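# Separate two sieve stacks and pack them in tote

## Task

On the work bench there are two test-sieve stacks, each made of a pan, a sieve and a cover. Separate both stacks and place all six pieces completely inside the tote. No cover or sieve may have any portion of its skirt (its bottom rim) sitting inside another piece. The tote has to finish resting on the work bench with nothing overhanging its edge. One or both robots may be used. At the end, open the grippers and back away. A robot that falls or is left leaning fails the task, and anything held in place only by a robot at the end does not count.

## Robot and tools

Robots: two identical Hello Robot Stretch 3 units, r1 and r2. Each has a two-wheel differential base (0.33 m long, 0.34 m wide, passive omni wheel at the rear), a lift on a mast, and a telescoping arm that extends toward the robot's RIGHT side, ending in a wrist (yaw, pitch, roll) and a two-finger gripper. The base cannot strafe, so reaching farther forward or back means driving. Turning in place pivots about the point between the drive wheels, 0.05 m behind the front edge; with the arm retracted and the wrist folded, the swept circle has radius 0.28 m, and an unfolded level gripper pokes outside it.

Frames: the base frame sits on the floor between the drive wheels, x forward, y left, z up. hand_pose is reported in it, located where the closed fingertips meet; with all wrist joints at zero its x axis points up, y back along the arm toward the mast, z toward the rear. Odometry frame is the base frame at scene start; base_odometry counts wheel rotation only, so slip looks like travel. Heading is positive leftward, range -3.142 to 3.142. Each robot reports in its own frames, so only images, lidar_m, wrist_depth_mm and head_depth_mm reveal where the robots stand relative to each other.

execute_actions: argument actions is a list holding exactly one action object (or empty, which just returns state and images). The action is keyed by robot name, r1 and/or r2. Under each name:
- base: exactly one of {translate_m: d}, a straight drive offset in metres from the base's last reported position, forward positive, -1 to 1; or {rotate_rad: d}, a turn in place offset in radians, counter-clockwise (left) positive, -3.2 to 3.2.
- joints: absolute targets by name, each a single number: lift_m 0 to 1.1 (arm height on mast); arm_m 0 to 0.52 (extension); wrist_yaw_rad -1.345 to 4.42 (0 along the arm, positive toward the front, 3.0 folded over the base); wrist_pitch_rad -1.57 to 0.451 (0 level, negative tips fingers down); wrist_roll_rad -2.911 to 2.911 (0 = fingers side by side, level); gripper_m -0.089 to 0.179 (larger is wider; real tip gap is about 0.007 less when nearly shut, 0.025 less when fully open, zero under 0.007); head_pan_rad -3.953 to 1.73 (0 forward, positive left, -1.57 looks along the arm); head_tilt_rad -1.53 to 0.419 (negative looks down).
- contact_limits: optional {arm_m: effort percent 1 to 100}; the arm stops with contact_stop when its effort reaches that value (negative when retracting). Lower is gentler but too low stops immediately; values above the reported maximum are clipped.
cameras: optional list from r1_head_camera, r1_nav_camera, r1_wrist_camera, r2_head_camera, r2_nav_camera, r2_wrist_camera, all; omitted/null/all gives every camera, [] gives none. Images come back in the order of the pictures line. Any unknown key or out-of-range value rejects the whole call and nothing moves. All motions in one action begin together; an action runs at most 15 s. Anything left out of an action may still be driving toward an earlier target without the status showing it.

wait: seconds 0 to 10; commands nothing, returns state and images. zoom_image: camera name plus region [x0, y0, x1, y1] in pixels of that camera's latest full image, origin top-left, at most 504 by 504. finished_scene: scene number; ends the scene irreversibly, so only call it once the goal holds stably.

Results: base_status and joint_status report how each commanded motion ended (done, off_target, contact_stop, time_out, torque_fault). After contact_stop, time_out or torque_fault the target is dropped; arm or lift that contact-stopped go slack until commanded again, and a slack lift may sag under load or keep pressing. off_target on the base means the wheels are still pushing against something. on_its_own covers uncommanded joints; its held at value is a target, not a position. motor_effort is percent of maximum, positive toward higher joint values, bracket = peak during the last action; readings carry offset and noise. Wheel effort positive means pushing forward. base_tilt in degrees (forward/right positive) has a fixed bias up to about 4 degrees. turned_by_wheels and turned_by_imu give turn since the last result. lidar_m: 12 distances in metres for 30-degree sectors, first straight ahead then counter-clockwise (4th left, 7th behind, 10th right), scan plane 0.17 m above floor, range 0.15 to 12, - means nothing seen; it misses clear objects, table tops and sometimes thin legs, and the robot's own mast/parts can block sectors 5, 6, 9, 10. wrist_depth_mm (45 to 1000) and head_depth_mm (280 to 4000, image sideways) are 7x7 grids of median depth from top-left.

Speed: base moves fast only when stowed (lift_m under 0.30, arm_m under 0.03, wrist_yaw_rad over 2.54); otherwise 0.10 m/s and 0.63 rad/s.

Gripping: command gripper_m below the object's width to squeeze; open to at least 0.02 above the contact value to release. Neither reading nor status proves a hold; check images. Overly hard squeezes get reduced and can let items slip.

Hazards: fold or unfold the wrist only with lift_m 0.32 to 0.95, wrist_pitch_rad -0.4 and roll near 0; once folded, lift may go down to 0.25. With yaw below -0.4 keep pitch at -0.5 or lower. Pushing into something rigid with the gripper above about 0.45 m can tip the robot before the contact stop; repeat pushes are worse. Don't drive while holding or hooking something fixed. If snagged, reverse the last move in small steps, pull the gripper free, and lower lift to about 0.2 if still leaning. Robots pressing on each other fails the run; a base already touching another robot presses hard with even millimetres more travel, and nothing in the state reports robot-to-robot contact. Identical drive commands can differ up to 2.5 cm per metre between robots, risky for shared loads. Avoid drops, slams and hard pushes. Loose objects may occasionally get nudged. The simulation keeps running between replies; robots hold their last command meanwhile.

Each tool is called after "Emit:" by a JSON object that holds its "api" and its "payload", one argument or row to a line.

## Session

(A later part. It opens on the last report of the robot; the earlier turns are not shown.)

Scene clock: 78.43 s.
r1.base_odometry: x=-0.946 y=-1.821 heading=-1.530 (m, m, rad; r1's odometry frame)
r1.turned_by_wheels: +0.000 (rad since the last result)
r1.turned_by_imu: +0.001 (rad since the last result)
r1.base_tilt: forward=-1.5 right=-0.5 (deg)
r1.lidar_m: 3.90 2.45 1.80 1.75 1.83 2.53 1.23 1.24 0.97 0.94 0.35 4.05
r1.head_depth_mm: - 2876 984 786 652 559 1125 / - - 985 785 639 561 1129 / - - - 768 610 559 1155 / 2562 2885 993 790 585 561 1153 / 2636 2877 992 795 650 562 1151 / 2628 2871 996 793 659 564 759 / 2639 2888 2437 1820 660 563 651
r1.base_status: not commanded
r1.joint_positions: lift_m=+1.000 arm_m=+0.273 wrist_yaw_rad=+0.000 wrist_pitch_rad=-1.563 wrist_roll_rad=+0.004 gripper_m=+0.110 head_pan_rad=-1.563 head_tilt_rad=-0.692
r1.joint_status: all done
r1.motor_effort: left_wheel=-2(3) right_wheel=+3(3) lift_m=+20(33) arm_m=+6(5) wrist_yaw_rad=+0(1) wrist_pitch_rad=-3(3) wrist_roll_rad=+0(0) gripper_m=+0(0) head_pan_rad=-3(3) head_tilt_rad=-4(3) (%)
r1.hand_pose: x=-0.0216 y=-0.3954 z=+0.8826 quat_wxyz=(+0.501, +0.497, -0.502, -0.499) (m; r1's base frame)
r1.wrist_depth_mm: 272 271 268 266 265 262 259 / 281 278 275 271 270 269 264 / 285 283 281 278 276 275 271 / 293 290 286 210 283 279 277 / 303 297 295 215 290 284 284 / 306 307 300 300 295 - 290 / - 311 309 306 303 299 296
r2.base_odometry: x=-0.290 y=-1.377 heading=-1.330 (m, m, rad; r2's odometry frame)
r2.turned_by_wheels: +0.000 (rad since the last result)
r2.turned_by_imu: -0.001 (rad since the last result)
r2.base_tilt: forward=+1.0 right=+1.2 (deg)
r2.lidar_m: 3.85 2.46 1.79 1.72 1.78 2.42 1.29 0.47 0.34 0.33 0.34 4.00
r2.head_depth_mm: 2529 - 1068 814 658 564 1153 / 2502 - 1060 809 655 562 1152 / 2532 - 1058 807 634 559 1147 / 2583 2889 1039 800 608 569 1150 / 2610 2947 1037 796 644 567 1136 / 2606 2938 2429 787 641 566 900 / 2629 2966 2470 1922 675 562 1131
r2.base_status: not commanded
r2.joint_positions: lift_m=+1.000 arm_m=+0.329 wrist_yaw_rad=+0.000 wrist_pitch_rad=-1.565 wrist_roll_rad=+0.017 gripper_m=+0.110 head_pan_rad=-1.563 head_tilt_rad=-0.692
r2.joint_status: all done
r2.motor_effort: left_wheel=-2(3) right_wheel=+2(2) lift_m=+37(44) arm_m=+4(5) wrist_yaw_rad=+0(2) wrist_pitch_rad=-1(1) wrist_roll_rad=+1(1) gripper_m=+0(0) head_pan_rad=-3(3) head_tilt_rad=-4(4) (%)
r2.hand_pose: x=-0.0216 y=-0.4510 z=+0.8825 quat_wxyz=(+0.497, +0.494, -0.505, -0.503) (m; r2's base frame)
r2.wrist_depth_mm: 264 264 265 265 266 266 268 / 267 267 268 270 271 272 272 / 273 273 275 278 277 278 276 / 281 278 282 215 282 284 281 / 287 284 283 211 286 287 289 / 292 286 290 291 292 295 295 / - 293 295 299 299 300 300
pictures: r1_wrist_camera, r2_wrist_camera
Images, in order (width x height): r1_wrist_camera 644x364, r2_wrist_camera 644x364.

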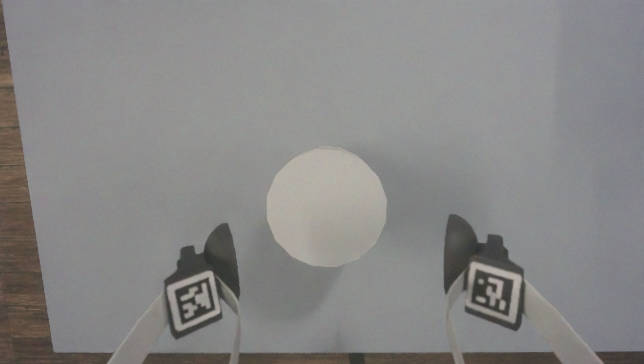

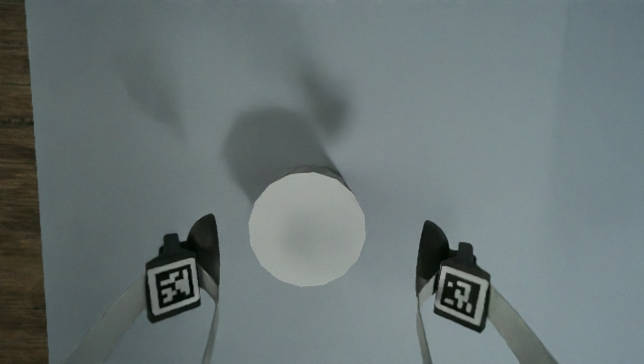

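Emit:
{"api": "execute_actions", "payload": {
  "actions": [
    {"r1":{"base":{"translate_m":0.009},"joints":{"lift_m":0.945,"arm_m":0.282}},"r2":{"base":{"translate_m":0.008},"joints":{"lift_m":0.95,"arm_m":0.324}}}
  ],
  "cameras": []
}}

Emit:
{"api": "execute_actions", "payload": {
  "actions": [
    {"r1":{"joints":{"gripper_m":0.065}},"r2":{"joints":{"gripper_m":0.065}}}
  ],
  "cameras": []
}}

Emit:
{"api": "execute_actions", "payload": {
  "actions": [
    {"r1":{"joints":{"lift_m":1.0}},"r2":{"joints":{"lift_m":1.0}}}
  ],
  "cameras": []
}}

Emit:
{"api": "execute_actions", "payload": {
  "actions": [
    {"r1":{"base":{"translate_m":-0.45},"joints":{"lift_m":1.09}},"r2":{"base":{"translate_m":-0.42},"joints":{"lift_m":1.09}}}
  ],
  "cameras": ["r1_wrist_camera","r2_wrist_camera","r1_head_camera","r2_head_camera"]
}}

Scene clock: 89.30 s.
r1.base_odometry: x=-0.945 y=-1.830 heading=-1.530 (m, m, rad; r1's odometry frame)
r1.turned_by_wheels: +0.000 (rad since the last result)
r1.turned_by_imu: +0.001 (rad since the last result)
r1.base_tilt: forward=-1.4 right=-0.4 (deg)
r1.lidar_m: 3.88 2.44 1.80 1.75 1.83 2.53 1.24 1.25 0.97 0.94 0.34 4.06
r1.head_depth_mm: 2599 - 936 783 653 559 1128 / 2582 - 905 787 646 560 1125 / 2641 - - 745 581 560 1142 / 2633 2906 994 766 595 561 1153 / 2639 2896 993 791 648 562 1150 / 2649 2900 1032 794 658 563 725 / 2633 2910 2428 1870 659 563 662
r1.base_status: done
r1.joint_positions: lift_m=+0.945 arm_m=+0.282 wrist_yaw_rad=+0.000 wrist_pitch_rad=-1.564 wrist_roll_rad=+0.004 gripper_m=+0.110 head_pan_rad=-1.563 head_tilt_rad=-0.692
r1.joint_status: all done
r1.motor_effort: left_wheel=-2(6) right_wheel=+3(9) lift_m=+19(19) arm_m=+5(5) wrist_yaw_rad=+0(0) wrist_pitch_rad=-3(3) wrist_roll_rad=+0(0) gripper_m=+0(0) head_pan_rad=-3(3) head_tilt_rad=-4(3) (%)
r1.hand_pose: x=-0.0216 y=-0.4043 z=+0.8276 quat_wxyz=(+0.501, +0.497, -0.502, -0.499) (m; r1's base frame)
r1.wrist_depth_mm: 218 218 216 214 213 210 209 / 224 222 219 218 217 215 213 / 230 228 225 223 223 221 218 / 234 231 231 157 225 225 223 / 241 239 235 159 158 229 228 / 246 243 241 162 163 - 233 / 254 251 248 246 244 242 239
r2.base_odometry: x=-0.288 y=-1.385 heading=-1.330 (m, m, rad; r2's odometry frame)
r2.turned_by_wheels: +0.000 (rad since the last result)
r2.turned_by_imu: -0.001 (rad since the last result)
r2.base_tilt: forward=+0.9 right=+1.1 (deg)
r2.lidar_m: 3.83 2.46 1.79 1.72 1.78 2.41 1.29 0.47 0.34 0.33 0.34 3.99
r2.head_depth_mm: 2569 2797 - 815 658 565 1160 / 2559 - 978 808 655 561 1157 / 2575 - - 780 618 558 1151 / 2559 2918 1083 772 609 571 1147 / 2580 2959 1034 796 643 567 1138 / 2593 2963 2504 791 644 565 915 / 2602 2940 2500 1920 1483 563 1133
r2.base_status: done
r2.joint_positions: lift_m=+0.950 arm_m=+0.324 wrist_yaw_rad=+0.000 wrist_pitch_rad=-1.566 wrist_roll_rad=+0.017 gripper_m=+0.110 head_pan_rad=-1.563 head_tilt_rad=-0.692
r2.joint_status: all done
r2.motor_effort: left_wheel=-2(4) right_wheel=+1(4) lift_m=+37(37) arm_m=-3(7) wrist_yaw_rad=+0(0) wrist_pitch_rad=-2(1) wrist_roll_rad=+1(1) gripper_m=+0(0) head_pan_rad=-3(3) head_tilt_rad=-4(4) (%)
r2.hand_pose: x=-0.0216 y=-0.4464 z=+0.8325 quat_wxyz=(+0.497, +0.494, -0.505, -0.503) (m; r2's base frame)
r2.wrist_depth_mm: 217 215 216 218 220 219 220 / 219 221 222 221 221 222 223 / 223 225 225 225 226 228 228 / 228 228 228 158 229 231 233 / 232 232 232 159 235 236 238 / 238 238 238 163 239 241 242 / 240 242 243 245 246 246 245
pictures: none
No camera images: the call's "cameras" was empty. Leave "cameras" out to get every camera's image.

Scene clock: 90.23 s.
r1.base_odometry: x=-0.945 y=-1.830 heading=-1.530 (m, m, rad; r1's odometry frame)
r1.turned_by_wheels: +0.000 (rad since the last result)
r1.turned_by_imu: +0.000 (rad since the last result)
r1.base_tilt: forward=-1.5 right=-0.4 (deg)
r1.lidar_m: 3.89 2.44 1.80 1.75 1.82 2.53 1.24 1.25 0.97 0.94 0.34 4.02
r1.head_depth_mm: 2606 - 933 784 653 558 1125 / 2558 - 905 787 655 559 1131 / 2616 - - 745 579 561 1150 / 2654 2839 996 766 582 562 1153 / 2640 2898 997 790 655 562 1155 / 2642 2924 1034 795 658 562 726 / 2613 2897 2423 1867 660 562 662
r1.base_status: not commanded
r1.joint_positions: lift_m=+0.945 arm_m=+0.282 wrist_yaw_rad=+0.000 wrist_pitch_rad=-1.564 wrist_roll_rad=+0.004 gripper_m=+0.065 head_pan_rad=-1.563 head_tilt_rad=-0.692
r1.joint_status: all done
r1.motor_effort: left_wheel=-3(3) right_wheel=+3(3) lift_m=+19(20) arm_m=+5(5) wrist_yaw_rad=+0(0) wrist_pitch_rad=-3(3) wrist_roll_rad=+0(0) gripper_m=-8(91) head_pan_rad=-3(3) head_tilt_rad=-3(3) (%)
r1.hand_pose: x=-0.0216 y=-0.4043 z=+0.8276 quat_wxyz=(+0.501, +0.498, -0.502, -0.499) (m; r1's base frame)
r1.wrist_depth_mm: 220 218 215 214 212 210 208 / 224 223 220 219 216 214 214 / 229 228 226 223 222 219 218 / 234 233 231 157 226 225 223 / 240 238 234 159 158 230 228 / 245 245 241 162 161 234 234 / 253 248 249 245 244 243 240
r2.base_odometry: x=-0.288 y=-1.385 heading=-1.330 (m, m, rad; r2's odometry frame)
r2.turned_by_wheels: +0.000 (rad since the last result)
r2.turned_by_imu: +0.000 (rad since the last result)
r2.base_tilt: forward=+1.0 right=+1.1 (deg)
r2.lidar_m: 3.85 2.46 1.79 1.72 1.78 2.42 1.29 0.47 0.34 0.33 0.34 4.01
r2.head_depth_mm: 2551 2802 - 812 657 564 1157 / 2581 - 975 810 655 561 1163 / 2570 - - 780 619 559 1150 / 2591 2934 1091 776 610 570 1146 / 2588 2920 1036 796 645 567 1143 / 2583 2942 2507 791 641 565 910 / 2603 2964 2487 1922 1474 563 1133
r2.base_status: not commanded
r2.joint_positions: lift_m=+0.950 arm_m=+0.324 wrist_yaw_rad=+0.000 wrist_pitch_rad=-1.566 wrist_roll_rad=+0.017 gripper_m=+0.065 head_pan_rad=-1.563 head_tilt_rad=-0.692
r2.joint_status: all done
r2.motor_effort: left_wheel=-2(2) right_wheel=+2(1) lift_m=+36(37) arm_m=-3(3) wrist_yaw_rad=+1(0) wrist_pitch_rad=-1(1) wrist_roll_rad=+1(0) gripper_m=-7(81) head_pan_rad=-3(3) head_tilt_rad=-4(4) (%)
r2.hand_pose: x=-0.0216 y=-0.4464 z=+0.8325 quat_wxyz=(+0.497, +0.495, -0.505, -0.503) (m; r2's base frame)
r2.wrist_depth_mm: 215 216 217 217 218 219 220 / 220 219 221 222 222 224 225 / 224 225 226 225 228 227 228 / 228 228 230 158 230 231 231 / 232 232 196 160 234 235 236 / 237 237 164 163 201 241 242 / 240 241 244 245 246 247 246
pictures: none
No camera images: the call's "cameras" was empty. Leave "cameras" out to get every camera's image.

Scene clock: 91.57 s.
r1.base_odometry: x=-0.945 y=-1.830 heading=-1.530 (m, m, rad; r1's odometry frame)
r1.turned_by_wheels: +0.000 (rad since the last result)
r1.turned_by_imu: +0.000 (rad since the last result)
r1.base_tilt: forward=-1.3 right=-0.3 (deg)
r1.lidar_m: 3.89 2.45 1.79 1.75 1.82 2.53 1.24 1.25 0.97 0.94 0.34 4.02
r1.head_depth_mm: - 2891 987 788 650 557 1124 / - - 986 789 654 559 1123 / - - - 768 570 560 1147 / 2584 2923 993 790 582 562 1154 / 2640 2900 992 790 656 561 1152 / 2624 2867 1032 794 659 563 725 / 2638 2887 2411 1870 660 563 662
r1.base_status: not commanded
r1.joint_positions: lift_m=+1.000 arm_m=+0.282 wrist_yaw_rad=+0.000 wrist_pitch_rad=-1.564 wrist_roll_rad=+0.004 gripper_m=+0.065 head_pan_rad=-1.563 head_tilt_rad=-0.692
r1.joint_status: all done
r1.motor_effort: left_wheel=-3(3) right_wheel=+3(3) lift_m=+34(36) arm_m=+5(5) wrist_yaw_rad=+0(0) wrist_pitch_rad=-3(3) wrist_roll_rad=+0(0) gripper_m=-7(7) head_pan_rad=-3(3) head_tilt_rad=-3(4) (%)
r1.hand_pose: x=-0.0216 y=-0.4043 z=+0.8820 quat_wxyz=(+0.501, +0.498, -0.502, -0.499) (m; r1's base frame)
r1.wrist_depth_mm: 273 269 267 265 262 262 259 / 278 276 273 270 269 268 265 / 286 283 279 275 275 273 268 / 294 288 286 157 278 278 275 / 301 297 290 159 158 286 283 / - 302 300 163 163 291 289 / - 313 308 306 302 299 295
r2.base_odometry: x=-0.288 y=-1.385 heading=-1.330 (m, m, rad; r2's odometry frame)
r2.turned_by_wheels: +0.000 (rad since the last result)
r2.turned_by_imu: +0.000 (rad since the last result)
r2.base_tilt: forward=+1.0 right=+1.1 (deg)
r2.lidar_m: 3.83 2.47 1.79 1.72 1.78 2.42 1.29 0.47 0.34 0.33 0.34 4.03
r2.head_depth_mm: 2504 - 1068 818 657 564 1160 / 2492 - 1056 809 654 563 1154 / 2524 - 1882 804 634 560 1151 / 2572 2948 1068 800 615 569 1152 / 2613 2966 1038 795 644 567 1140 / 2586 2980 2505 792 643 565 912 / 2596 2968 2481 1908 1476 564 1132
r2.base_status: not commanded
r2.joint_positions: lift_m=+1.000 arm_m=+0.324 wrist_yaw_rad=+0.000 wrist_pitch_rad=-1.566 wrist_roll_rad=+0.017 gripper_m=+0.065 head_pan_rad=-1.563 head_tilt_rad=-0.692
r2.joint_status: all done
r2.motor_effort: left_wheel=-2(2) right_wheel=+2(1) lift_m=+48(50) arm_m=-3(3) wrist_yaw_rad=+0(1) wrist_pitch_rad=-1(1) wrist_roll_rad=+0(1) gripper_m=-6(6) head_pan_rad=-3(3) head_tilt_rad=-3(3) (%)
r2.hand_pose: x=-0.0216 y=-0.4464 z=+0.8822 quat_wxyz=(+0.497, +0.495, -0.505, -0.503) (m; r2's base frame)
r2.wrist_depth_mm: 265 265 263 265 264 267 266 / 270 267 268 271 270 272 270 / 272 274 273 275 279 278 278 / - 277 280 158 280 284 284 / - 284 220 160 284 288 287 / - 290 164 162 290 295 297 / - 295 296 297 299 301 302
pictures: none
No camera images: the call's "cameras" was empty. Leave "cameras" out to get every camera's image.

Scene clock: 97.03 s.
r1.base_odometry: x=-0.964 y=-1.380 heading=-1.530 (m, m, rad; r1's odometry frame)
r1.turned_by_wheels: +0.000 (rad since the last result)
r1.turned_by_imu: +0.001 (rad since the last result)
r1.base_tilt: forward=-1.4 right=-0.4 (deg)
r1.lidar_m: 4.31 2.43 1.81 1.76 1.83 2.54 4.47 0.80 0.96 0.93 0.97 0.70
r1.head_depth_mm: 2650 2829 981 695 622 556 1123 / 2658 2766 891 761 619 559 1128 / - - 893 486 621 559 1128 / 2608 2875 896 496 619 560 1134 / 2614 2876 994 769 643 561 1130 / 2639 2875 994 792 657 563 1126 / 2628 2907 1000 795 660 563 1134
r1.base_status: done
r1.joint_positions: lift_m=+1.090 arm_m=+0.282 wrist_yaw_rad=+0.000 wrist_pitch_rad=-1.564 wrist_roll_rad=+0.004 gripper_m=+0.065 head_pan_rad=-1.563 head_tilt_rad=-0.692
r1.joint_status: all done
r1.motor_effort: left_wheel=-3(8) right_wheel=+3(5) lift_m=+34(35) arm_m=+5(6) wrist_yaw_rad=+0(0) wrist_pitch_rad=-3(3) wrist_roll_rad=+0(0) gripper_m=-7(8) head_pan_rad=-3(3) head_tilt_rad=-3(3) (%)
r1.hand_pose: x=-0.0216 y=-0.4043 z=+0.9720 quat_wxyz=(+0.501, +0.498, -0.502, -0.499) (m; r1's base frame)
r1.wrist_depth_mm: 358 357 349 349 348 306 341 / 370 365 353 358 351 309 350 / 375 375 368 364 362 294 357 / 384 382 380 158 281 368 365 / 397 394 383 159 159 378 377 / 405 402 395 163 161 386 382 / - - - - - - -
r2.base_odometry: x=-0.389 y=-0.977 heading=-1.330 (m, m, rad; r2's odometry frame)
r2.turned_by_wheels: +0.000 (rad since the last result)
r2.turned_by_imu: +0.000 (rad since the last result)
r2.base_tilt: forward=+1.0 right=+1.1 (deg)
r2.lidar_m: 4.26 2.45 1.78 1.71 1.77 2.42 4.51 0.47 0.34 0.33 0.34 0.46
r2.head_depth_mm: 2558 2920 1070 752 640 565 1158 / - 2786 948 805 637 575 1156 / - - 929 609 633 571 1149 / 2593 2954 951 606 646 570 1144 / 2582 2956 1034 796 645 568 1141 / 2624 2966 1031 790 641 566 1143 / 2605 2986 1017 786 639 563 1137
r2.base_status: done
r2.joint_positions: lift_m=+1.090 arm_m=+0.324 wrist_yaw_rad=+0.000 wrist_pitch_rad=-1.566 wrist_roll_rad=+0.017 gripper_m=+0.065 head_pan_rad=-1.563 head_tilt_rad=-0.692
r2.joint_status: all done
r2.motor_effort: left_wheel=-2(5) right_wheel=+2(3) lift_m=+48(51) arm_m=-3(3) wrist_yaw_rad=+0(1) wrist_pitch_rad=-1(1) wrist_roll_rad=+1(1) gripper_m=-6(6) head_pan_rad=-3(3) head_tilt_rad=-4(4) (%)
r2.hand_pose: x=-0.0216 y=-0.4464 z=+0.9722 quat_wxyz=(+0.497, +0.495, -0.505, -0.503) (m; r2's base frame)
r2.wrist_depth_mm: 349 350 351 346 347 349 292 / 351 354 356 354 358 354 363 / 360 361 361 356 364 363 362 / 368 370 372 159 288 301 373 / 372 372 268 160 379 381 380 / 384 384 163 163 384 389 390 / - - - - - - -
pictures: r1_head_camera (sideways: a quarter turn clockwise sets it upright), r1_wrist_camera, r2_head_camera (sideways: a quarter turn clockwise sets it upright), r2_wrist_camera
Images, in order (width x height): r1_head_camera 896x504, r1_wrist_camera 644x364, r2_head_camera 896x504, r2_wrist_camera 644x364.

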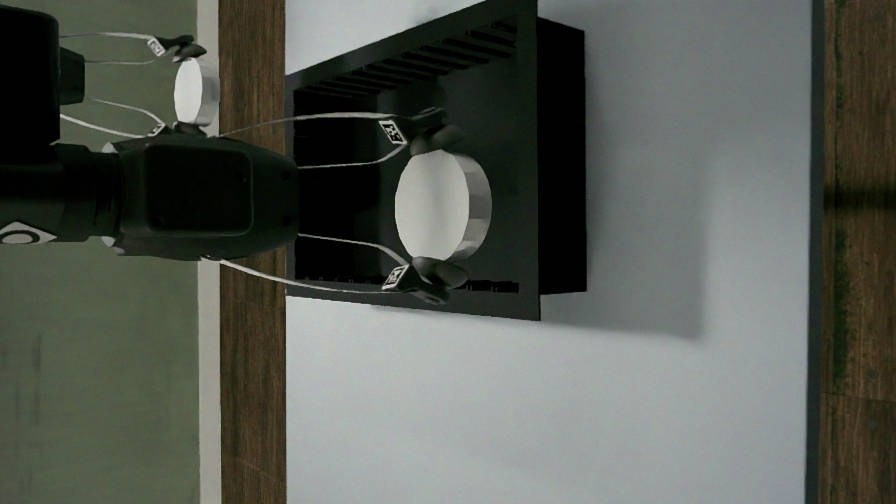

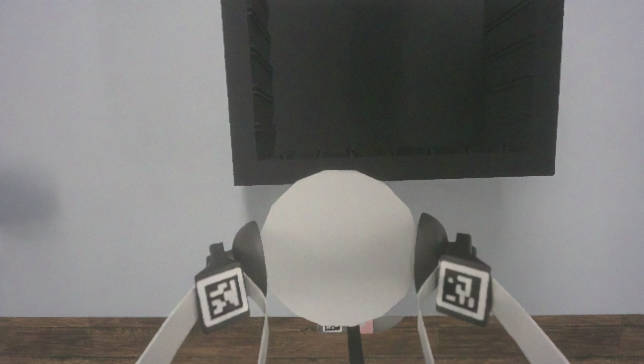

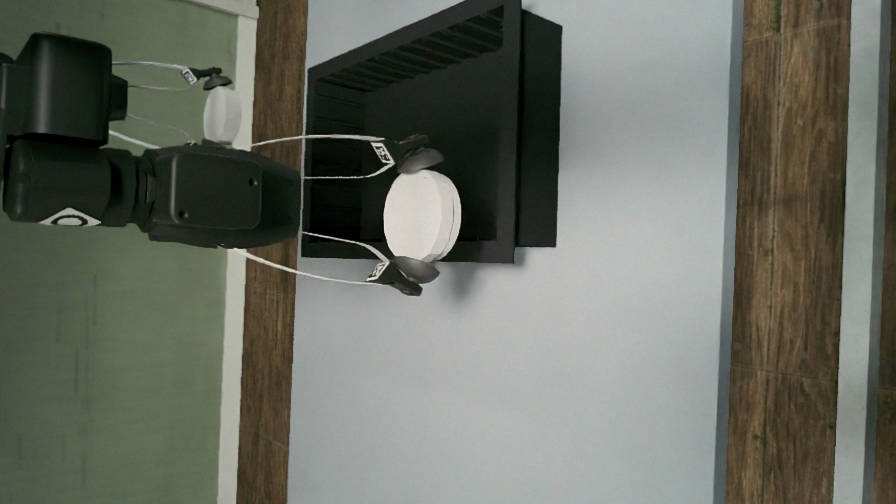

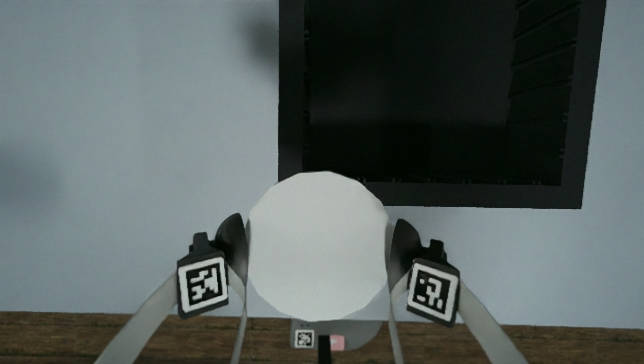

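Emit:
{"api": "execute_actions", "payload": {
  "actions": [
    {"r1":{"joints":{"arm_m":0.368}},"r2":{"base":{"translate_m":-0.062},"joints":{"arm_m":0.394}}}
  ],
  "cameras": []
}}

Emit:
{"api": "execute_actions", "payload": {
  "actions": [
    {"r1":{"joints":{"lift_m":0.915}},"r2":{"joints":{"lift_m":0.92}}}
  ],
  "cameras": ["r1_wrist_camera","r2_wrist_camera"]
}}

Scene clock: 105.57 s.
r1.base_odometry: x=-0.964 y=-1.380 heading=-1.530 (m, m, rad; r1's odometry frame)
r1.turned_by_wheels: +0.000 (rad since the last result)
r1.turned_by_imu: +0.001 (rad since the last result)
r1.base_tilt: forward=-1.3 right=-0.3 (deg)
r1.lidar_m: 4.35 2.44 1.82 1.75 1.83 2.53 4.44 0.80 0.96 0.93 0.97 0.70
r1.head_depth_mm: 2625 2878 986 699 621 559 1128 / 662 2810 889 781 619 558 1125 / - 2761 878 762 622 561 1133 / 2612 2889 888 764 620 563 1129 / 2622 2912 991 750 643 561 1132 / 2649 2881 996 792 658 562 1129 / 2645 2915 999 795 660 564 1133
r1.base_status: not commanded
r1.joint_positions: lift_m=+1.090 arm_m=+0.368 wrist_yaw_rad=+0.000 wrist_pitch_rad=-1.564 wrist_roll_rad=+0.004 gripper_m=+0.065 head_pan_rad=-1.563 head_tilt_rad=-0.692
r1.joint_status: all done
r1.motor_effort: left_wheel=-2(2) right_wheel=+3(3) lift_m=+34(34) arm_m=+4(6) wrist_yaw_rad=+0(0) wrist_pitch_rad=-3(3) wrist_roll_rad=+0(0) gripper_m=-7(7) head_pan_rad=-2(3) head_tilt_rad=-4(4) (%)
r1.hand_pose: x=-0.0216 y=-0.4903 z=+0.9720 quat_wxyz=(+0.501, +0.498, -0.502, -0.499) (m; r1's base frame)
r1.wrist_depth_mm: 357 358 350 347 345 306 344 / 368 364 349 358 355 309 347 / 376 375 366 365 358 313 358 / 386 381 375 158 370 317 366 / 392 394 386 159 158 295 373 / 405 400 393 162 162 385 383 / 413 407 406 402 399 396 395
r2.base_odometry: x=-0.403 y=-0.917 heading=-1.330 (m, m, rad; r2's odometry frame)
r2.turned_by_wheels: +0.000 (rad since the last result)
r2.turned_by_imu: -0.001 (rad since the last result)
r2.base_tilt: forward=+1.0 right=+1.2 (deg)
r2.lidar_m: 4.32 2.45 1.78 1.71 1.77 2.42 4.45 0.48 0.34 0.33 0.34 0.46
r2.head_depth_mm: 2576 2907 1069 816 658 564 1156 / 617 2873 1019 752 637 575 1156 / - - 926 777 634 573 1151 / 2605 2939 910 773 634 571 1150 / 2599 2982 1036 735 642 569 1142 / 2603 2953 1030 790 642 566 1140 / 2622 2950 1022 786 637 562 1135
r2.base_status: done
r2.joint_positions: lift_m=+1.090 arm_m=+0.394 wrist_yaw_rad=+0.000 wrist_pitch_rad=-1.566 wrist_roll_rad=+0.017 gripper_m=+0.065 head_pan_rad=-1.563 head_tilt_rad=-0.692
r2.joint_status: all done
r2.motor_effort: left_wheel=-2(7) right_wheel=+1(4) lift_m=+48(48) arm_m=+4(4) wrist_yaw_rad=+0(1) wrist_pitch_rad=-1(1) wrist_roll_rad=+1(1) gripper_m=-6(6) head_pan_rad=-3(3) head_tilt_rad=-4(4) (%)
r2.hand_pose: x=-0.0216 y=-0.5158 z=+0.9722 quat_wxyz=(+0.497, +0.495, -0.505, -0.503) (m; r2's base frame)
r2.wrist_depth_mm: 348 346 312 348 348 305 355 / 350 360 352 355 354 304 359 / 357 366 361 365 364 305 367 / 366 367 363 159 365 329 375 / 372 375 223 160 349 325 381 / 381 382 163 163 340 387 394 / 386 394 388 391 395 395 395
pictures: none
No camera images: the call's "cameras" was empty. Leave "cameras" out to get every camera's image.

Scene clock: 108.00 s.
r1.base_odometry: x=-0.964 y=-1.380 heading=-1.530 (m, m, rad; r1's odometry frame)
r1.turned_by_wheels: +0.000 (rad since the last result)
r1.turned_by_imu: +0.000 (rad since the last result)
r1.base_tilt: forward=-1.3 right=-0.4 (deg)
r1.lidar_m: 4.34 2.43 1.81 1.76 1.83 2.54 4.45 0.80 0.96 0.93 0.97 0.70
r1.head_depth_mm: 2617 2821 - 696 621 559 1124 / 2532 - 877 784 620 559 1130 / 653 - 853 780 618 560 1129 / 2567 2915 891 760 620 561 1133 / 2608 2906 995 747 643 562 1126 / 2630 2862 998 793 658 564 1133 / 2638 2922 998 794 659 562 1133
r1.base_status: not commanded
r1.joint_positions: lift_m=+0.915 arm_m=+0.368 wrist_yaw_rad=+0.000 wrist_pitch_rad=-1.564 wrist_roll_rad=+0.004 gripper_m=+0.065 head_pan_rad=-1.563 head_tilt_rad=-0.692
r1.joint_status: all done
r1.motor_effort: left_wheel=-3(2) right_wheel=+3(3) lift_m=+20(31) arm_m=+5(5) wrist_yaw_rad=+0(0) wrist_pitch_rad=-3(3) wrist_roll_rad=+0(0) gripper_m=-7(7) head_pan_rad=-3(3) head_tilt_rad=-4(4) (%)
r1.hand_pose: x=-0.0216 y=-0.4903 z=+0.7976 quat_wxyz=(+0.501, +0.497, -0.502, -0.499) (m; r1's base frame)
r1.wrist_depth_mm: 104 113 183 182 181 180 178 / 192 112 187 186 186 183 182 / 196 111 190 191 189 187 185 / 202 111 194 158 193 192 190 / 207 114 163 159 159 195 194 / 212 116 162 163 162 199 198 / 219 118 164 165 168 164 162
r2.base_odometry: x=-0.403 y=-0.917 heading=-1.330 (m, m, rad; r2's odometry frame)
r2.turned_by_wheels: +0.000 (rad since the last result)
r2.turned_by_imu: +0.000 (rad since the last result)
r2.base_tilt: forward=+1.0 right=+1.2 (deg)
r2.lidar_m: 4.33 2.45 1.78 1.71 1.78 2.41 4.43 0.48 0.35 0.33 0.34 0.47
r2.head_depth_mm: 2599 2857 - - 640 565 1152 / 2568 2802 884 755 636 575 1152 / 1122 675 895 799 634 573 1144 / 1093 2939 938 794 632 570 1147 / 2591 2913 1033 735 644 567 1147 / 2613 2939 1026 789 641 565 1137 / 2617 2936 1023 785 639 562 1136
r2.base_status: not commanded
r2.joint_positions: lift_m=+0.920 arm_m=+0.394 wrist_yaw_rad=+0.000 wrist_pitch_rad=-1.566 wrist_roll_rad=+0.017 gripper_m=+0.065 head_pan_rad=-1.563 head_tilt_rad=-0.692
r2.joint_status: all done
r2.motor_effort: left_wheel=-2(2) right_wheel=+1(1) lift_m=+37(43) arm_m=+4(4) wrist_yaw_rad=+1(0) wrist_pitch_rad=-1(1) wrist_roll_rad=+1(1) gripper_m=-6(6) head_pan_rad=-4(3) head_tilt_rad=-4(4) (%)
r2.hand_pose: x=-0.0216 y=-0.5158 z=+0.8025 quat_wxyz=(+0.497, +0.495, -0.505, -0.503) (m; r2's base frame)
r2.wrist_depth_mm: 104 134 186 187 187 188 178 / 105 134 189 190 190 190 178 / 107 135 193 193 193 194 175 / 109 136 197 159 197 199 174 / 112 137 172 161 201 202 175 / 114 128 163 163 192 207 174 / 116 145 161 162 164 166 159
pictures: r1_wrist_camera, r2_wrist_camera
Images, in order (width x height): r1_wrist_camera 644x364, r2_wrist_camera 644x364.

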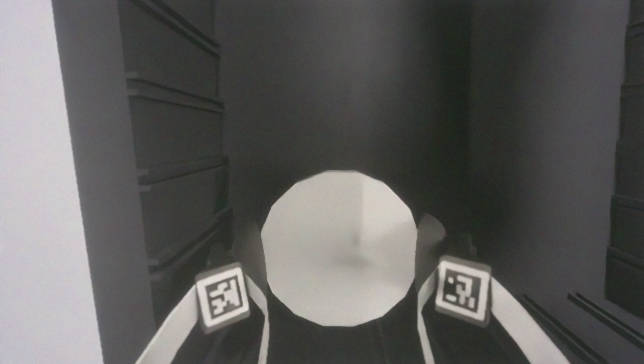

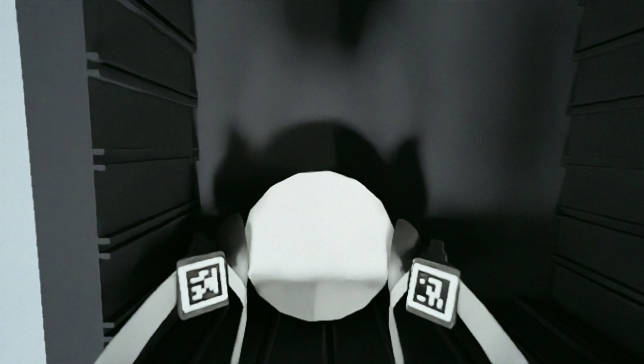

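Emit:
{"api": "execute_actions", "payload": {
  "actions": [
    {"r1":{"base":{"translate_m":-0.015},"joints":{"arm_m":0.38}},"r2":{"joints":{"arm_m":0.404}}}
  ],
  "cameras": []
}}

Emit:
{"api": "execute_actions", "payload": {
  "actions": [
    {"r1":{"joints":{"lift_m":0.901}},"r2":{"joints":{"lift_m":0.903}}}
  ],
  "cameras": []
}}

Emit:
{"api": "execute_actions", "payload": {
  "actions": [
    {"r1":{"joints":{"gripper_m":0.102}},"r2":{"joints":{"gripper_m":0.102}}}
  ],
  "cameras": []
}}

Emit:
{"api": "execute_actions", "payload": {
  "actions": [
    {"r1":{"joints":{"lift_m":1.0}},"r2":{"joints":{"lift_m":1.0}}}
  ],
  "cameras": []
}}

Emit:
{"api": "execute_actions", "payload": {
  "actions": [
    {"r1":{"base":{"translate_m":0.465},"joints":{"arm_m":0.282,"gripper_m":0.11}},"r2":{"base":{"translate_m":0.482},"joints":{"arm_m":0.324,"gripper_m":0.11}}}
  ],
  "cameras": ["r1_wrist_camera","r2_wrist_camera"]
}}

Scene clock: 117.27 s.
r1.base_odometry: x=-0.964 y=-1.365 heading=-1.530 (m, m, rad; r1's odometry frame)
r1.turned_by_wheels: +0.000 (rad since the last result)
r1.turned_by_imu: +0.001 (rad since the last result)
r1.base_tilt: forward=-1.5 right=-0.4 (deg)
r1.lidar_m: 4.34 2.43 1.82 1.76 1.84 2.54 4.44 0.79 0.96 0.93 0.98 0.71
r1.head_depth_mm: 2597 2798 - 682 623 557 1126 / 2577 - 863 761 620 560 1129 / 635 - - 783 619 560 1126 / 2514 2896 913 783 620 562 1124 / 2637 2929 958 741 628 561 1128 / 2652 2885 996 794 659 562 1130 / 2621 2865 1000 793 661 564 1132
r1.base_status: done
r1.joint_positions: lift_m=+0.915 arm_m=+0.380 wrist_yaw_rad=+0.000 wrist_pitch_rad=-1.564 wrist_roll_rad=+0.004 gripper_m=+0.065 head_pan_rad=-1.563 head_tilt_rad=-0.692
r1.joint_status: all done
r1.motor_effort: left_wheel=-2(8) right_wheel=+3(4) lift_m=+20(20) arm_m=+5(5) wrist_yaw_rad=+0(0) wrist_pitch_rad=-3(3) wrist_roll_rad=+0(0) gripper_m=-7(7) head_pan_rad=-2(3) head_tilt_rad=-3(4) (%)
r1.hand_pose: x=-0.0216 y=-0.5023 z=+0.7976 quat_wxyz=(+0.501, +0.497, -0.502, -0.499) (m; r1's base frame)
r1.wrist_depth_mm: 104 138 183 183 182 179 177 / 106 136 188 187 185 184 181 / 108 136 193 191 189 188 184 / 111 135 197 158 193 191 187 / 114 133 199 159 159 196 188 / 117 131 181 163 161 200 189 / 216 123 185 182 188 179 173
r2.base_odometry: x=-0.403 y=-0.917 heading=-1.330 (m, m, rad; r2's odometry frame)
r2.turned_by_wheels: +0.000 (rad since the last result)
r2.turned_by_imu: -0.001 (rad since the last result)
r2.base_tilt: forward=+1.0 right=+1.1 (deg)
r2.lidar_m: 4.32 2.45 1.78 1.71 1.77 2.41 4.44 0.48 0.35 0.33 0.34 0.47
r2.head_depth_mm: 2536 2862 - - 640 563 1159 / 2570 2823 880 754 637 575 1158 / 2465 653 901 799 632 573 1150 / 1087 2923 939 793 632 571 1149 / 2600 2932 1033 734 644 568 1143 / 2578 2937 1026 789 641 566 1137 / 2614 2969 1022 784 639 563 1129
r2.base_status: not commanded
r2.joint_positions: lift_m=+0.920 arm_m=+0.404 wrist_yaw_rad=+0.000 wrist_pitch_rad=-1.566 wrist_roll_rad=+0.017 gripper_m=+0.065 head_pan_rad=-1.563 head_tilt_rad=-0.692
r2.joint_status: all done
r2.motor_effort: left_wheel=-2(2) right_wheel=+1(1) lift_m=+37(37) arm_m=+4(5) wrist_yaw_rad=+0(0) wrist_pitch_rad=-1(1) wrist_roll_rad=+1(1) gripper_m=-6(6) head_pan_rad=-4(3) head_tilt_rad=-3(4) (%)
r2.hand_pose: x=-0.0216 y=-0.5258 z=+0.8025 quat_wxyz=(+0.497, +0.495, -0.505, -0.503) (m; r2's base frame)
r2.wrist_depth_mm: 103 134 186 186 187 187 177 / 105 135 190 189 191 190 177 / 107 135 192 193 194 195 175 / 109 136 195 159 197 199 175 / 112 137 177 160 200 203 174 / 114 128 163 163 204 205 174 / 116 150 177 173 181 183 165
pictures: none
No camera images: the call's "cameras" was empty. Leave "cameras" out to get every camera's image.

Scene clock: 118.20 s.
r1.base_odometry: x=-0.964 y=-1.365 heading=-1.530 (m, m, rad; r1's odometry frame)
r1.turned_by_wheels: +0.000 (rad since the last result)
r1.turned_by_imu: +0.000 (rad since the last result)
r1.base_tilt: forward=-1.6 right=-0.4 (deg)
r1.lidar_m: 4.33 2.42 1.81 1.76 1.83 2.53 4.44 0.79 0.96 0.93 0.97 0.71
r1.head_depth_mm: 2610 2858 - 673 621 558 1130 / 2570 - 858 762 618 559 1129 / 653 - 895 761 621 560 1131 / 855 2849 908 767 621 561 1131 / 2628 2926 960 741 627 562 1132 / 2636 2888 997 791 659 563 1137 / 2635 2892 999 795 658 563 1137
r1.base_status: not commanded
r1.joint_positions: lift_m=+0.901 arm_m=+0.380 wrist_yaw_rad=+0.000 wrist_pitch_rad=-1.564 wrist_roll_rad=+0.004 gripper_m=+0.065 head_pan_rad=-1.563 head_tilt_rad=-0.692
r1.joint_status: all done
r1.motor_effort: left_wheel=-2(2) right_wheel=+3(3) lift_m=+20(20) arm_m=+5(5) wrist_yaw_rad=+0(0) wrist_pitch_rad=-3(3) wrist_roll_rad=+0(0) gripper_m=-7(7) head_pan_rad=-3(2) head_tilt_rad=-4(4) (%)
r1.hand_pose: x=-0.0216 y=-0.5023 z=+0.7836 quat_wxyz=(+0.501, +0.497, -0.502, -0.499) (m; r1's base frame)
r1.wrist_depth_mm: 103 139 171 169 169 166 165 / 105 137 175 173 172 170 168 / 102 136 178 176 175 174 171 / 103 135 183 158 178 177 176 / 100 133 185 159 159 182 179 / 103 131 181 163 162 185 183 / 104 123 185 181 188 179 173
r2.base_odometry: x=-0.403 y=-0.917 heading=-1.330 (m, m, rad; r2's odometry frame)
r2.turned_by_wheels: +0.000 (rad since the last result)
r2.turned_by_imu: +0.000 (rad since the last result)
r2.base_tilt: forward=+1.0 right=+1.1 (deg)
r2.lidar_m: 4.32 2.45 1.78 1.71 1.77 2.41 4.45 0.47 0.35 0.33 0.34 0.47
r2.head_depth_mm: 2580 2924 - - 638 563 1154 / 2577 2805 880 755 635 575 1154 / 2462 662 916 798 633 572 1154 / 1095 2897 937 771 634 570 1145 / 2571 2969 1032 736 644 568 1141 / 2614 2959 1026 790 642 565 1143 / 2613 2966 1021 787 639 563 1132
r2.base_status: not commanded
r2.joint_positions: lift_m=+0.903 arm_m=+0.404 wrist_yaw_rad=+0.000 wrist_pitch_rad=-1.567 wrist_roll_rad=+0.017 gripper_m=+0.065 head_pan_rad=-1.563 head_tilt_rad=-0.692
r2.joint_status: all done
r2.motor_effort: left_wheel=-2(2) right_wheel=+1(1) lift_m=+33(38) arm_m=+4(4) wrist_yaw_rad=+0(0) wrist_pitch_rad=-1(1) wrist_roll_rad=+0(1) gripper_m=-6(6) head_pan_rad=-3(3) head_tilt_rad=-4(4) (%)
r2.hand_pose: x=-0.0216 y=-0.5257 z=+0.7856 quat_wxyz=(+0.497, +0.495, -0.505, -0.504) (m; r2's base frame)
r2.wrist_depth_mm: 100 133 170 170 170 171 171 / 99 134 173 174 173 174 174 / 102 135 176 176 178 177 175 / 100 136 179 159 180 182 175 / 103 137 171 160 182 186 175 / 101 128 163 163 187 189 174 / 101 150 176 170 181 182 166
pictures: none
No camera images: the call's "cameras" was empty. Leave "cameras" out to get every camera's image.

Scene clock: 119.07 s.
r1.base_odometry: x=-0.964 y=-1.365 heading=-1.530 (m, m, rad; r1's odometry frame)
r1.turned_by_wheels: +0.000 (rad since the last result)
r1.turned_by_imu: +0.000 (rad since the last result)
r1.base_tilt: forward=-1.4 right=-0.3 (deg)
r1.lidar_m: 4.35 2.43 1.82 1.76 1.83 2.54 4.42 0.79 0.96 0.93 0.97 0.71
r1.head_depth_mm: 2641 2831 - 671 622 557 1125 / 2568 - 852 762 620 559 1134 / 652 - 891 761 619 560 1131 / 858 2864 912 786 621 560 1124 / 2632 2903 959 739 627 560 1138 / 2631 2887 997 793 657 562 1135 / 2650 2901 998 794 658 563 1136
r1.base_status: not commanded
r1.joint_positions: lift_m=+0.901 arm_m=+0.380 wrist_yaw_rad=+0.000 wrist_pitch_rad=-1.564 wrist_roll_rad=+0.004 gripper_m=+0.102 head_pan_rad=-1.563 head_tilt_rad=-0.692
r1.joint_status: all done
r1.motor_effort: left_wheel=-2(2) right_wheel=+3(3) lift_m=+20(20) arm_m=+5(6) wrist_yaw_rad=+0(0) wrist_pitch_rad=-3(3) wrist_roll_rad=+0(0) gripper_m=+0(90) head_pan_rad=-3(3) head_tilt_rad=-3(3) (%)
r1.hand_pose: x=-0.0216 y=-0.5023 z=+0.7836 quat_wxyz=(+0.501, +0.497, -0.502, -0.499) (m; r1's base frame)
r1.wrist_depth_mm: 103 139 171 170 168 167 165 / 105 137 174 172 172 170 169 / 101 136 178 176 175 175 172 / 103 135 183 160 179 177 176 / 100 133 186 162 162 181 179 / 103 125 190 166 187 186 184 / 104 123 187 182 188 176 172
r2.base_odometry: x=-0.403 y=-0.917 heading=-1.330 (m, m, rad; r2's odometry frame)
r2.turned_by_wheels: +0.000 (rad since the last result)
r2.turned_by_imu: +0.000 (rad since the last result)
r2.base_tilt: forward=+1.0 right=+1.2 (deg)
r2.lidar_m: 4.32 2.45 1.79 1.71 1.77 2.41 4.45 0.48 0.35 0.33 0.34 0.47
r2.head_depth_mm: 2582 2899 - - 638 563 1158 / 2580 2822 882 753 637 575 1157 / 2467 660 929 797 635 572 1155 / 1099 2926 936 770 634 570 1146 / 2602 2938 1032 737 644 568 1142 / 2622 2955 1027 790 641 566 1133 / 2584 2934 1016 787 638 562 1136
r2.base_status: not commanded
r2.joint_positions: lift_m=+0.903 arm_m=+0.404 wrist_yaw_rad=+0.000 wrist_pitch_rad=-1.567 wrist_roll_rad=+0.017 gripper_m=+0.102 head_pan_rad=-1.563 head_tilt_rad=-0.692
r2.joint_status: all done
r2.motor_effort: left_wheel=-3(2) right_wheel=+2(2) lift_m=+36(36) arm_m=+4(4) wrist_yaw_rad=+0(1) wrist_pitch_rad=-1(1) wrist_roll_rad=+1(1) gripper_m=+1(81) head_pan_rad=-3(3) head_tilt_rad=-4(4) (%)
r2.hand_pose: x=-0.0216 y=-0.5257 z=+0.7856 quat_wxyz=(+0.497, +0.495, -0.505, -0.504) (m; r2's base frame)
r2.wrist_depth_mm: 100 134 168 169 170 171 171 / 99 135 173 173 174 174 172 / 102 136 175 177 177 177 176 / 100 137 180 159 180 181 175 / 103 137 171 160 182 185 173 / 101 120 187 164 186 188 174 / 101 150 177 171 180 177 166
pictures: none
No camera images: the call's "cameras" was empty. Leave "cameras" out to get every camera's image.

Scene clock: 120.80 s.
r1.base_odometry: x=-0.964 y=-1.365 heading=-1.530 (m, m, rad; r1's odometry frame)
r1.turned_by_wheels: +0.000 (rad since the last result)
r1.turned_by_imu: +0.000 (rad since the last result)
r1.base_tilt: forward=-1.5 right=-0.5 (deg)
r1.lidar_m: 4.34 2.43 1.82 1.76 1.84 2.54 4.44 0.79 0.96 0.93 0.97 0.71
r1.head_depth_mm: - 2939 983 697 622 558 1128 / - 2918 891 760 619 558 1130 / - - 879 784 620 560 1130 / 2632 2867 912 776 622 561 1128 / 2635 2908 960 741 627 561 1134 / 2624 2911 997 792 659 562 1131 / 2640 2879 1001 792 659 562 1134
r1.base_status: not commanded
r1.joint_positions: lift_m=+1.000 arm_m=+0.380 wrist_yaw_rad=+0.000 wrist_pitch_rad=-1.564 wrist_roll_rad=+0.004 gripper_m=+0.102 head_pan_rad=-1.563 head_tilt_rad=-0.692
r1.joint_status: all done
r1.motor_effort: left_wheel=-2(2) right_wheel=+3(3) lift_m=+33(36) arm_m=+5(5) wrist_yaw_rad=+0(0) wrist_pitch_rad=-3(3) wrist_roll_rad=+0(0) gripper_m=+0(1) head_pan_rad=-3(3) head_tilt_rad=-3(3) (%)
r1.hand_pose: x=-0.0216 y=-0.5023 z=+0.8820 quat_wxyz=(+0.501, +0.497, -0.502, -0.499) (m; r1's base frame)
r1.wrist_depth_mm: 270 266 261 263 261 257 184 / 278 275 265 268 266 263 184 / 284 282 260 275 272 268 187 / 291 288 258 260 277 275 197 / 296 296 283 264 285 271 200 / 305 301 253 258 252 242 211 / 313 311 210 209 207 205 203
r2.base_odometry: x=-0.403 y=-0.917 heading=-1.330 (m, m, rad; r2's odometry frame)
r2.turned_by_wheels: +0.000 (rad since the last result)
r2.turned_by_imu: +0.000 (rad since the last result)
r2.base_tilt: forward=+1.0 right=+1.2 (deg)
r2.lidar_m: 4.32 2.45 1.79 1.72 1.78 2.41 4.46 0.47 0.34 0.33 0.34 0.47
r2.head_depth_mm: 2492 - 1070 814 659 564 1158 / 2479 2986 947 753 636 574 1155 / 586 - 948 786 634 574 1152 / 2607 2915 928 770 632 570 1149 / 2587 2943 1032 740 645 568 1146 / 2603 2995 1027 790 641 566 1137 / 2606 2976 1019 786 639 563 1131
r2.base_status: not commanded
r2.joint_positions: lift_m=+1.000 arm_m=+0.404 wrist_yaw_rad=+0.000 wrist_pitch_rad=-1.567 wrist_roll_rad=+0.017 gripper_m=+0.102 head_pan_rad=-1.563 head_tilt_rad=-0.692
r2.joint_status: all done
r2.motor_effort: left_wheel=-2(2) right_wheel=+2(2) lift_m=+47(49) arm_m=+4(4) wrist_yaw_rad=+0(1) wrist_pitch_rad=-1(1) wrist_roll_rad=+1(1) gripper_m=+1(1) head_pan_rad=-3(4) head_tilt_rad=-4(4) (%)
r2.hand_pose: x=-0.0216 y=-0.5257 z=+0.8822 quat_wxyz=(+0.497, +0.495, -0.505, -0.504) (m; r2's base frame)
r2.wrist_depth_mm: 262 262 261 262 264 264 186 / 267 266 264 269 265 261 193 / 270 269 270 273 271 261 193 / 278 275 275 257 277 261 204 / 283 282 279 260 284 257 201 / 290 289 239 244 246 226 292 / 294 295 201 202 202 205 298
pictures: none
No camera images: the call's "cameras" was empty. Leave "cameras" out to get every camera's image.

Scene clock: 126.57 s.
r1.base_odometry: x=-0.945 y=-1.830 heading=-1.530 (m, m, rad; r1's odometry frame)
r1.turned_by_wheels: +0.000 (rad since the last result)
r1.turned_by_imu: +0.001 (rad since the last result)
r1.base_tilt: forward=-1.5 right=-0.4 (deg)
r1.lidar_m: 3.89 2.45 1.79 1.75 1.83 2.53 1.24 1.25 0.97 0.94 0.34 4.02
r1.head_depth_mm: - 2911 985 783 653 558 1121 / - - 981 790 645 558 1132 / - - - 768 614 559 1145 / 2578 2868 994 788 622 561 1149 / 2635 2879 997 793 657 560 1149 / 2624 2938 1034 792 660 563 725 / 2653 2903 2425 1879 659 562 662
r1.base_status: done
r1.joint_positions: lift_m=+1.000 arm_m=+0.282 wrist_yaw_rad=+0.000 wrist_pitch_rad=-1.564 wrist_roll_rad=+0.004 gripper_m=+0.110 head_pan_rad=-1.563 head_tilt_rad=-0.692
r1.joint_status: all done
r1.motor_effort: left_wheel=-2(4) right_wheel=+3(11) lift_m=+34(33) arm_m=-6(4) wrist_yaw_rad=+0(0) wrist_pitch_rad=-3(3) wrist_roll_rad=+0(0) gripper_m=+0(47) head_pan_rad=-3(3) head_tilt_rad=-4(4) (%)
r1.hand_pose: x=-0.0216 y=-0.4049 z=+0.8820 quat_wxyz=(+0.501, +0.497, -0.502, -0.499) (m; r1's base frame)
r1.wrist_depth_mm: 271 270 268 266 262 262 258 / 278 277 273 271 270 267 265 / 286 283 280 275 274 273 271 / 293 290 286 251 279 278 278 / 300 295 291 254 287 283 282 / - 302 299 297 296 - 290 / - 311 310 305 302 300 295
r2.base_odometry: x=-0.289 y=-1.385 heading=-1.330 (m, m, rad; r2's odometry frame)
r2.turned_by_wheels: +0.000 (rad since the last result)
r2.turned_by_imu: -0.002 (rad since the last result)
r2.base_tilt: forward=+1.0 right=+1.1 (deg)
r2.lidar_m: 3.83 2.46 1.78 1.72 1.77 2.41 1.29 0.47 0.34 0.33 0.34 4.01
r2.head_depth_mm: 2514 - 1064 813 658 563 1155 / 2464 - 1060 809 654 562 1157 / 2572 - 1054 806 635 559 1149 / 2584 2885 1043 798 625 570 1146 / 2579 2937 1036 807 646 568 1145 / 2598 2970 2471 792 641 565 912 / 2607 2959 2479 1929 1478 564 1134
r2.base_status: done
r2.joint_positions: lift_m=+1.000 arm_m=+0.324 wrist_yaw_rad=+0.000 wrist_pitch_rad=-1.567 wrist_roll_rad=+0.017 gripper_m=+0.110 head_pan_rad=-1.563 head_tilt_rad=-0.692
r2.joint_status: all done
r2.motor_effort: left_wheel=-2(4) right_wheel=+1(6) lift_m=+47(47) arm_m=-3(4) wrist_yaw_rad=+1(0) wrist_pitch_rad=-1(1) wrist_roll_rad=+1(1) gripper_m=+1(45) head_pan_rad=-3(3) head_tilt_rad=-4(4) (%)
r2.hand_pose: x=-0.0216 y=-0.4462 z=+0.8822 quat_wxyz=(+0.497, +0.495, -0.505, -0.504) (m; r2's base frame)
r2.wrist_depth_mm: 264 263 263 263 266 267 268 / 270 268 270 270 268 273 273 / 276 273 276 275 274 274 280 / - 278 278 247 282 281 284 / - 284 286 250 290 288 290 / - 287 291 292 292 289 294 / - 295 299 299 297 297 299
pictures: r1_wrist_camera, r2_wrist_camera
Images, in order (width x height): r1_wrist_camera 644x364, r2_wrist_camera 644x364.

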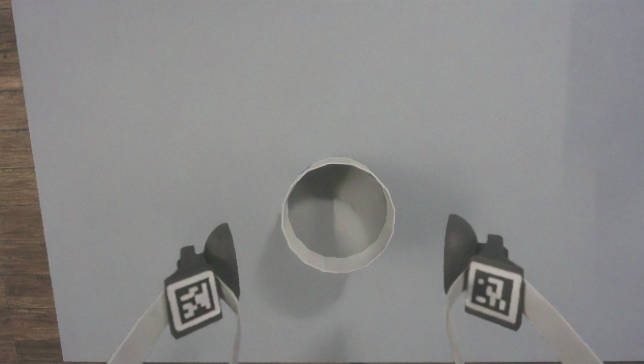

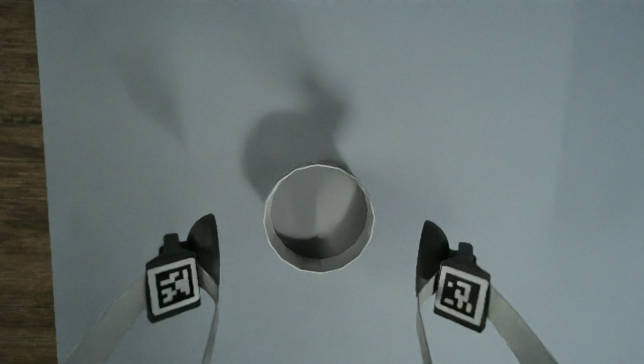

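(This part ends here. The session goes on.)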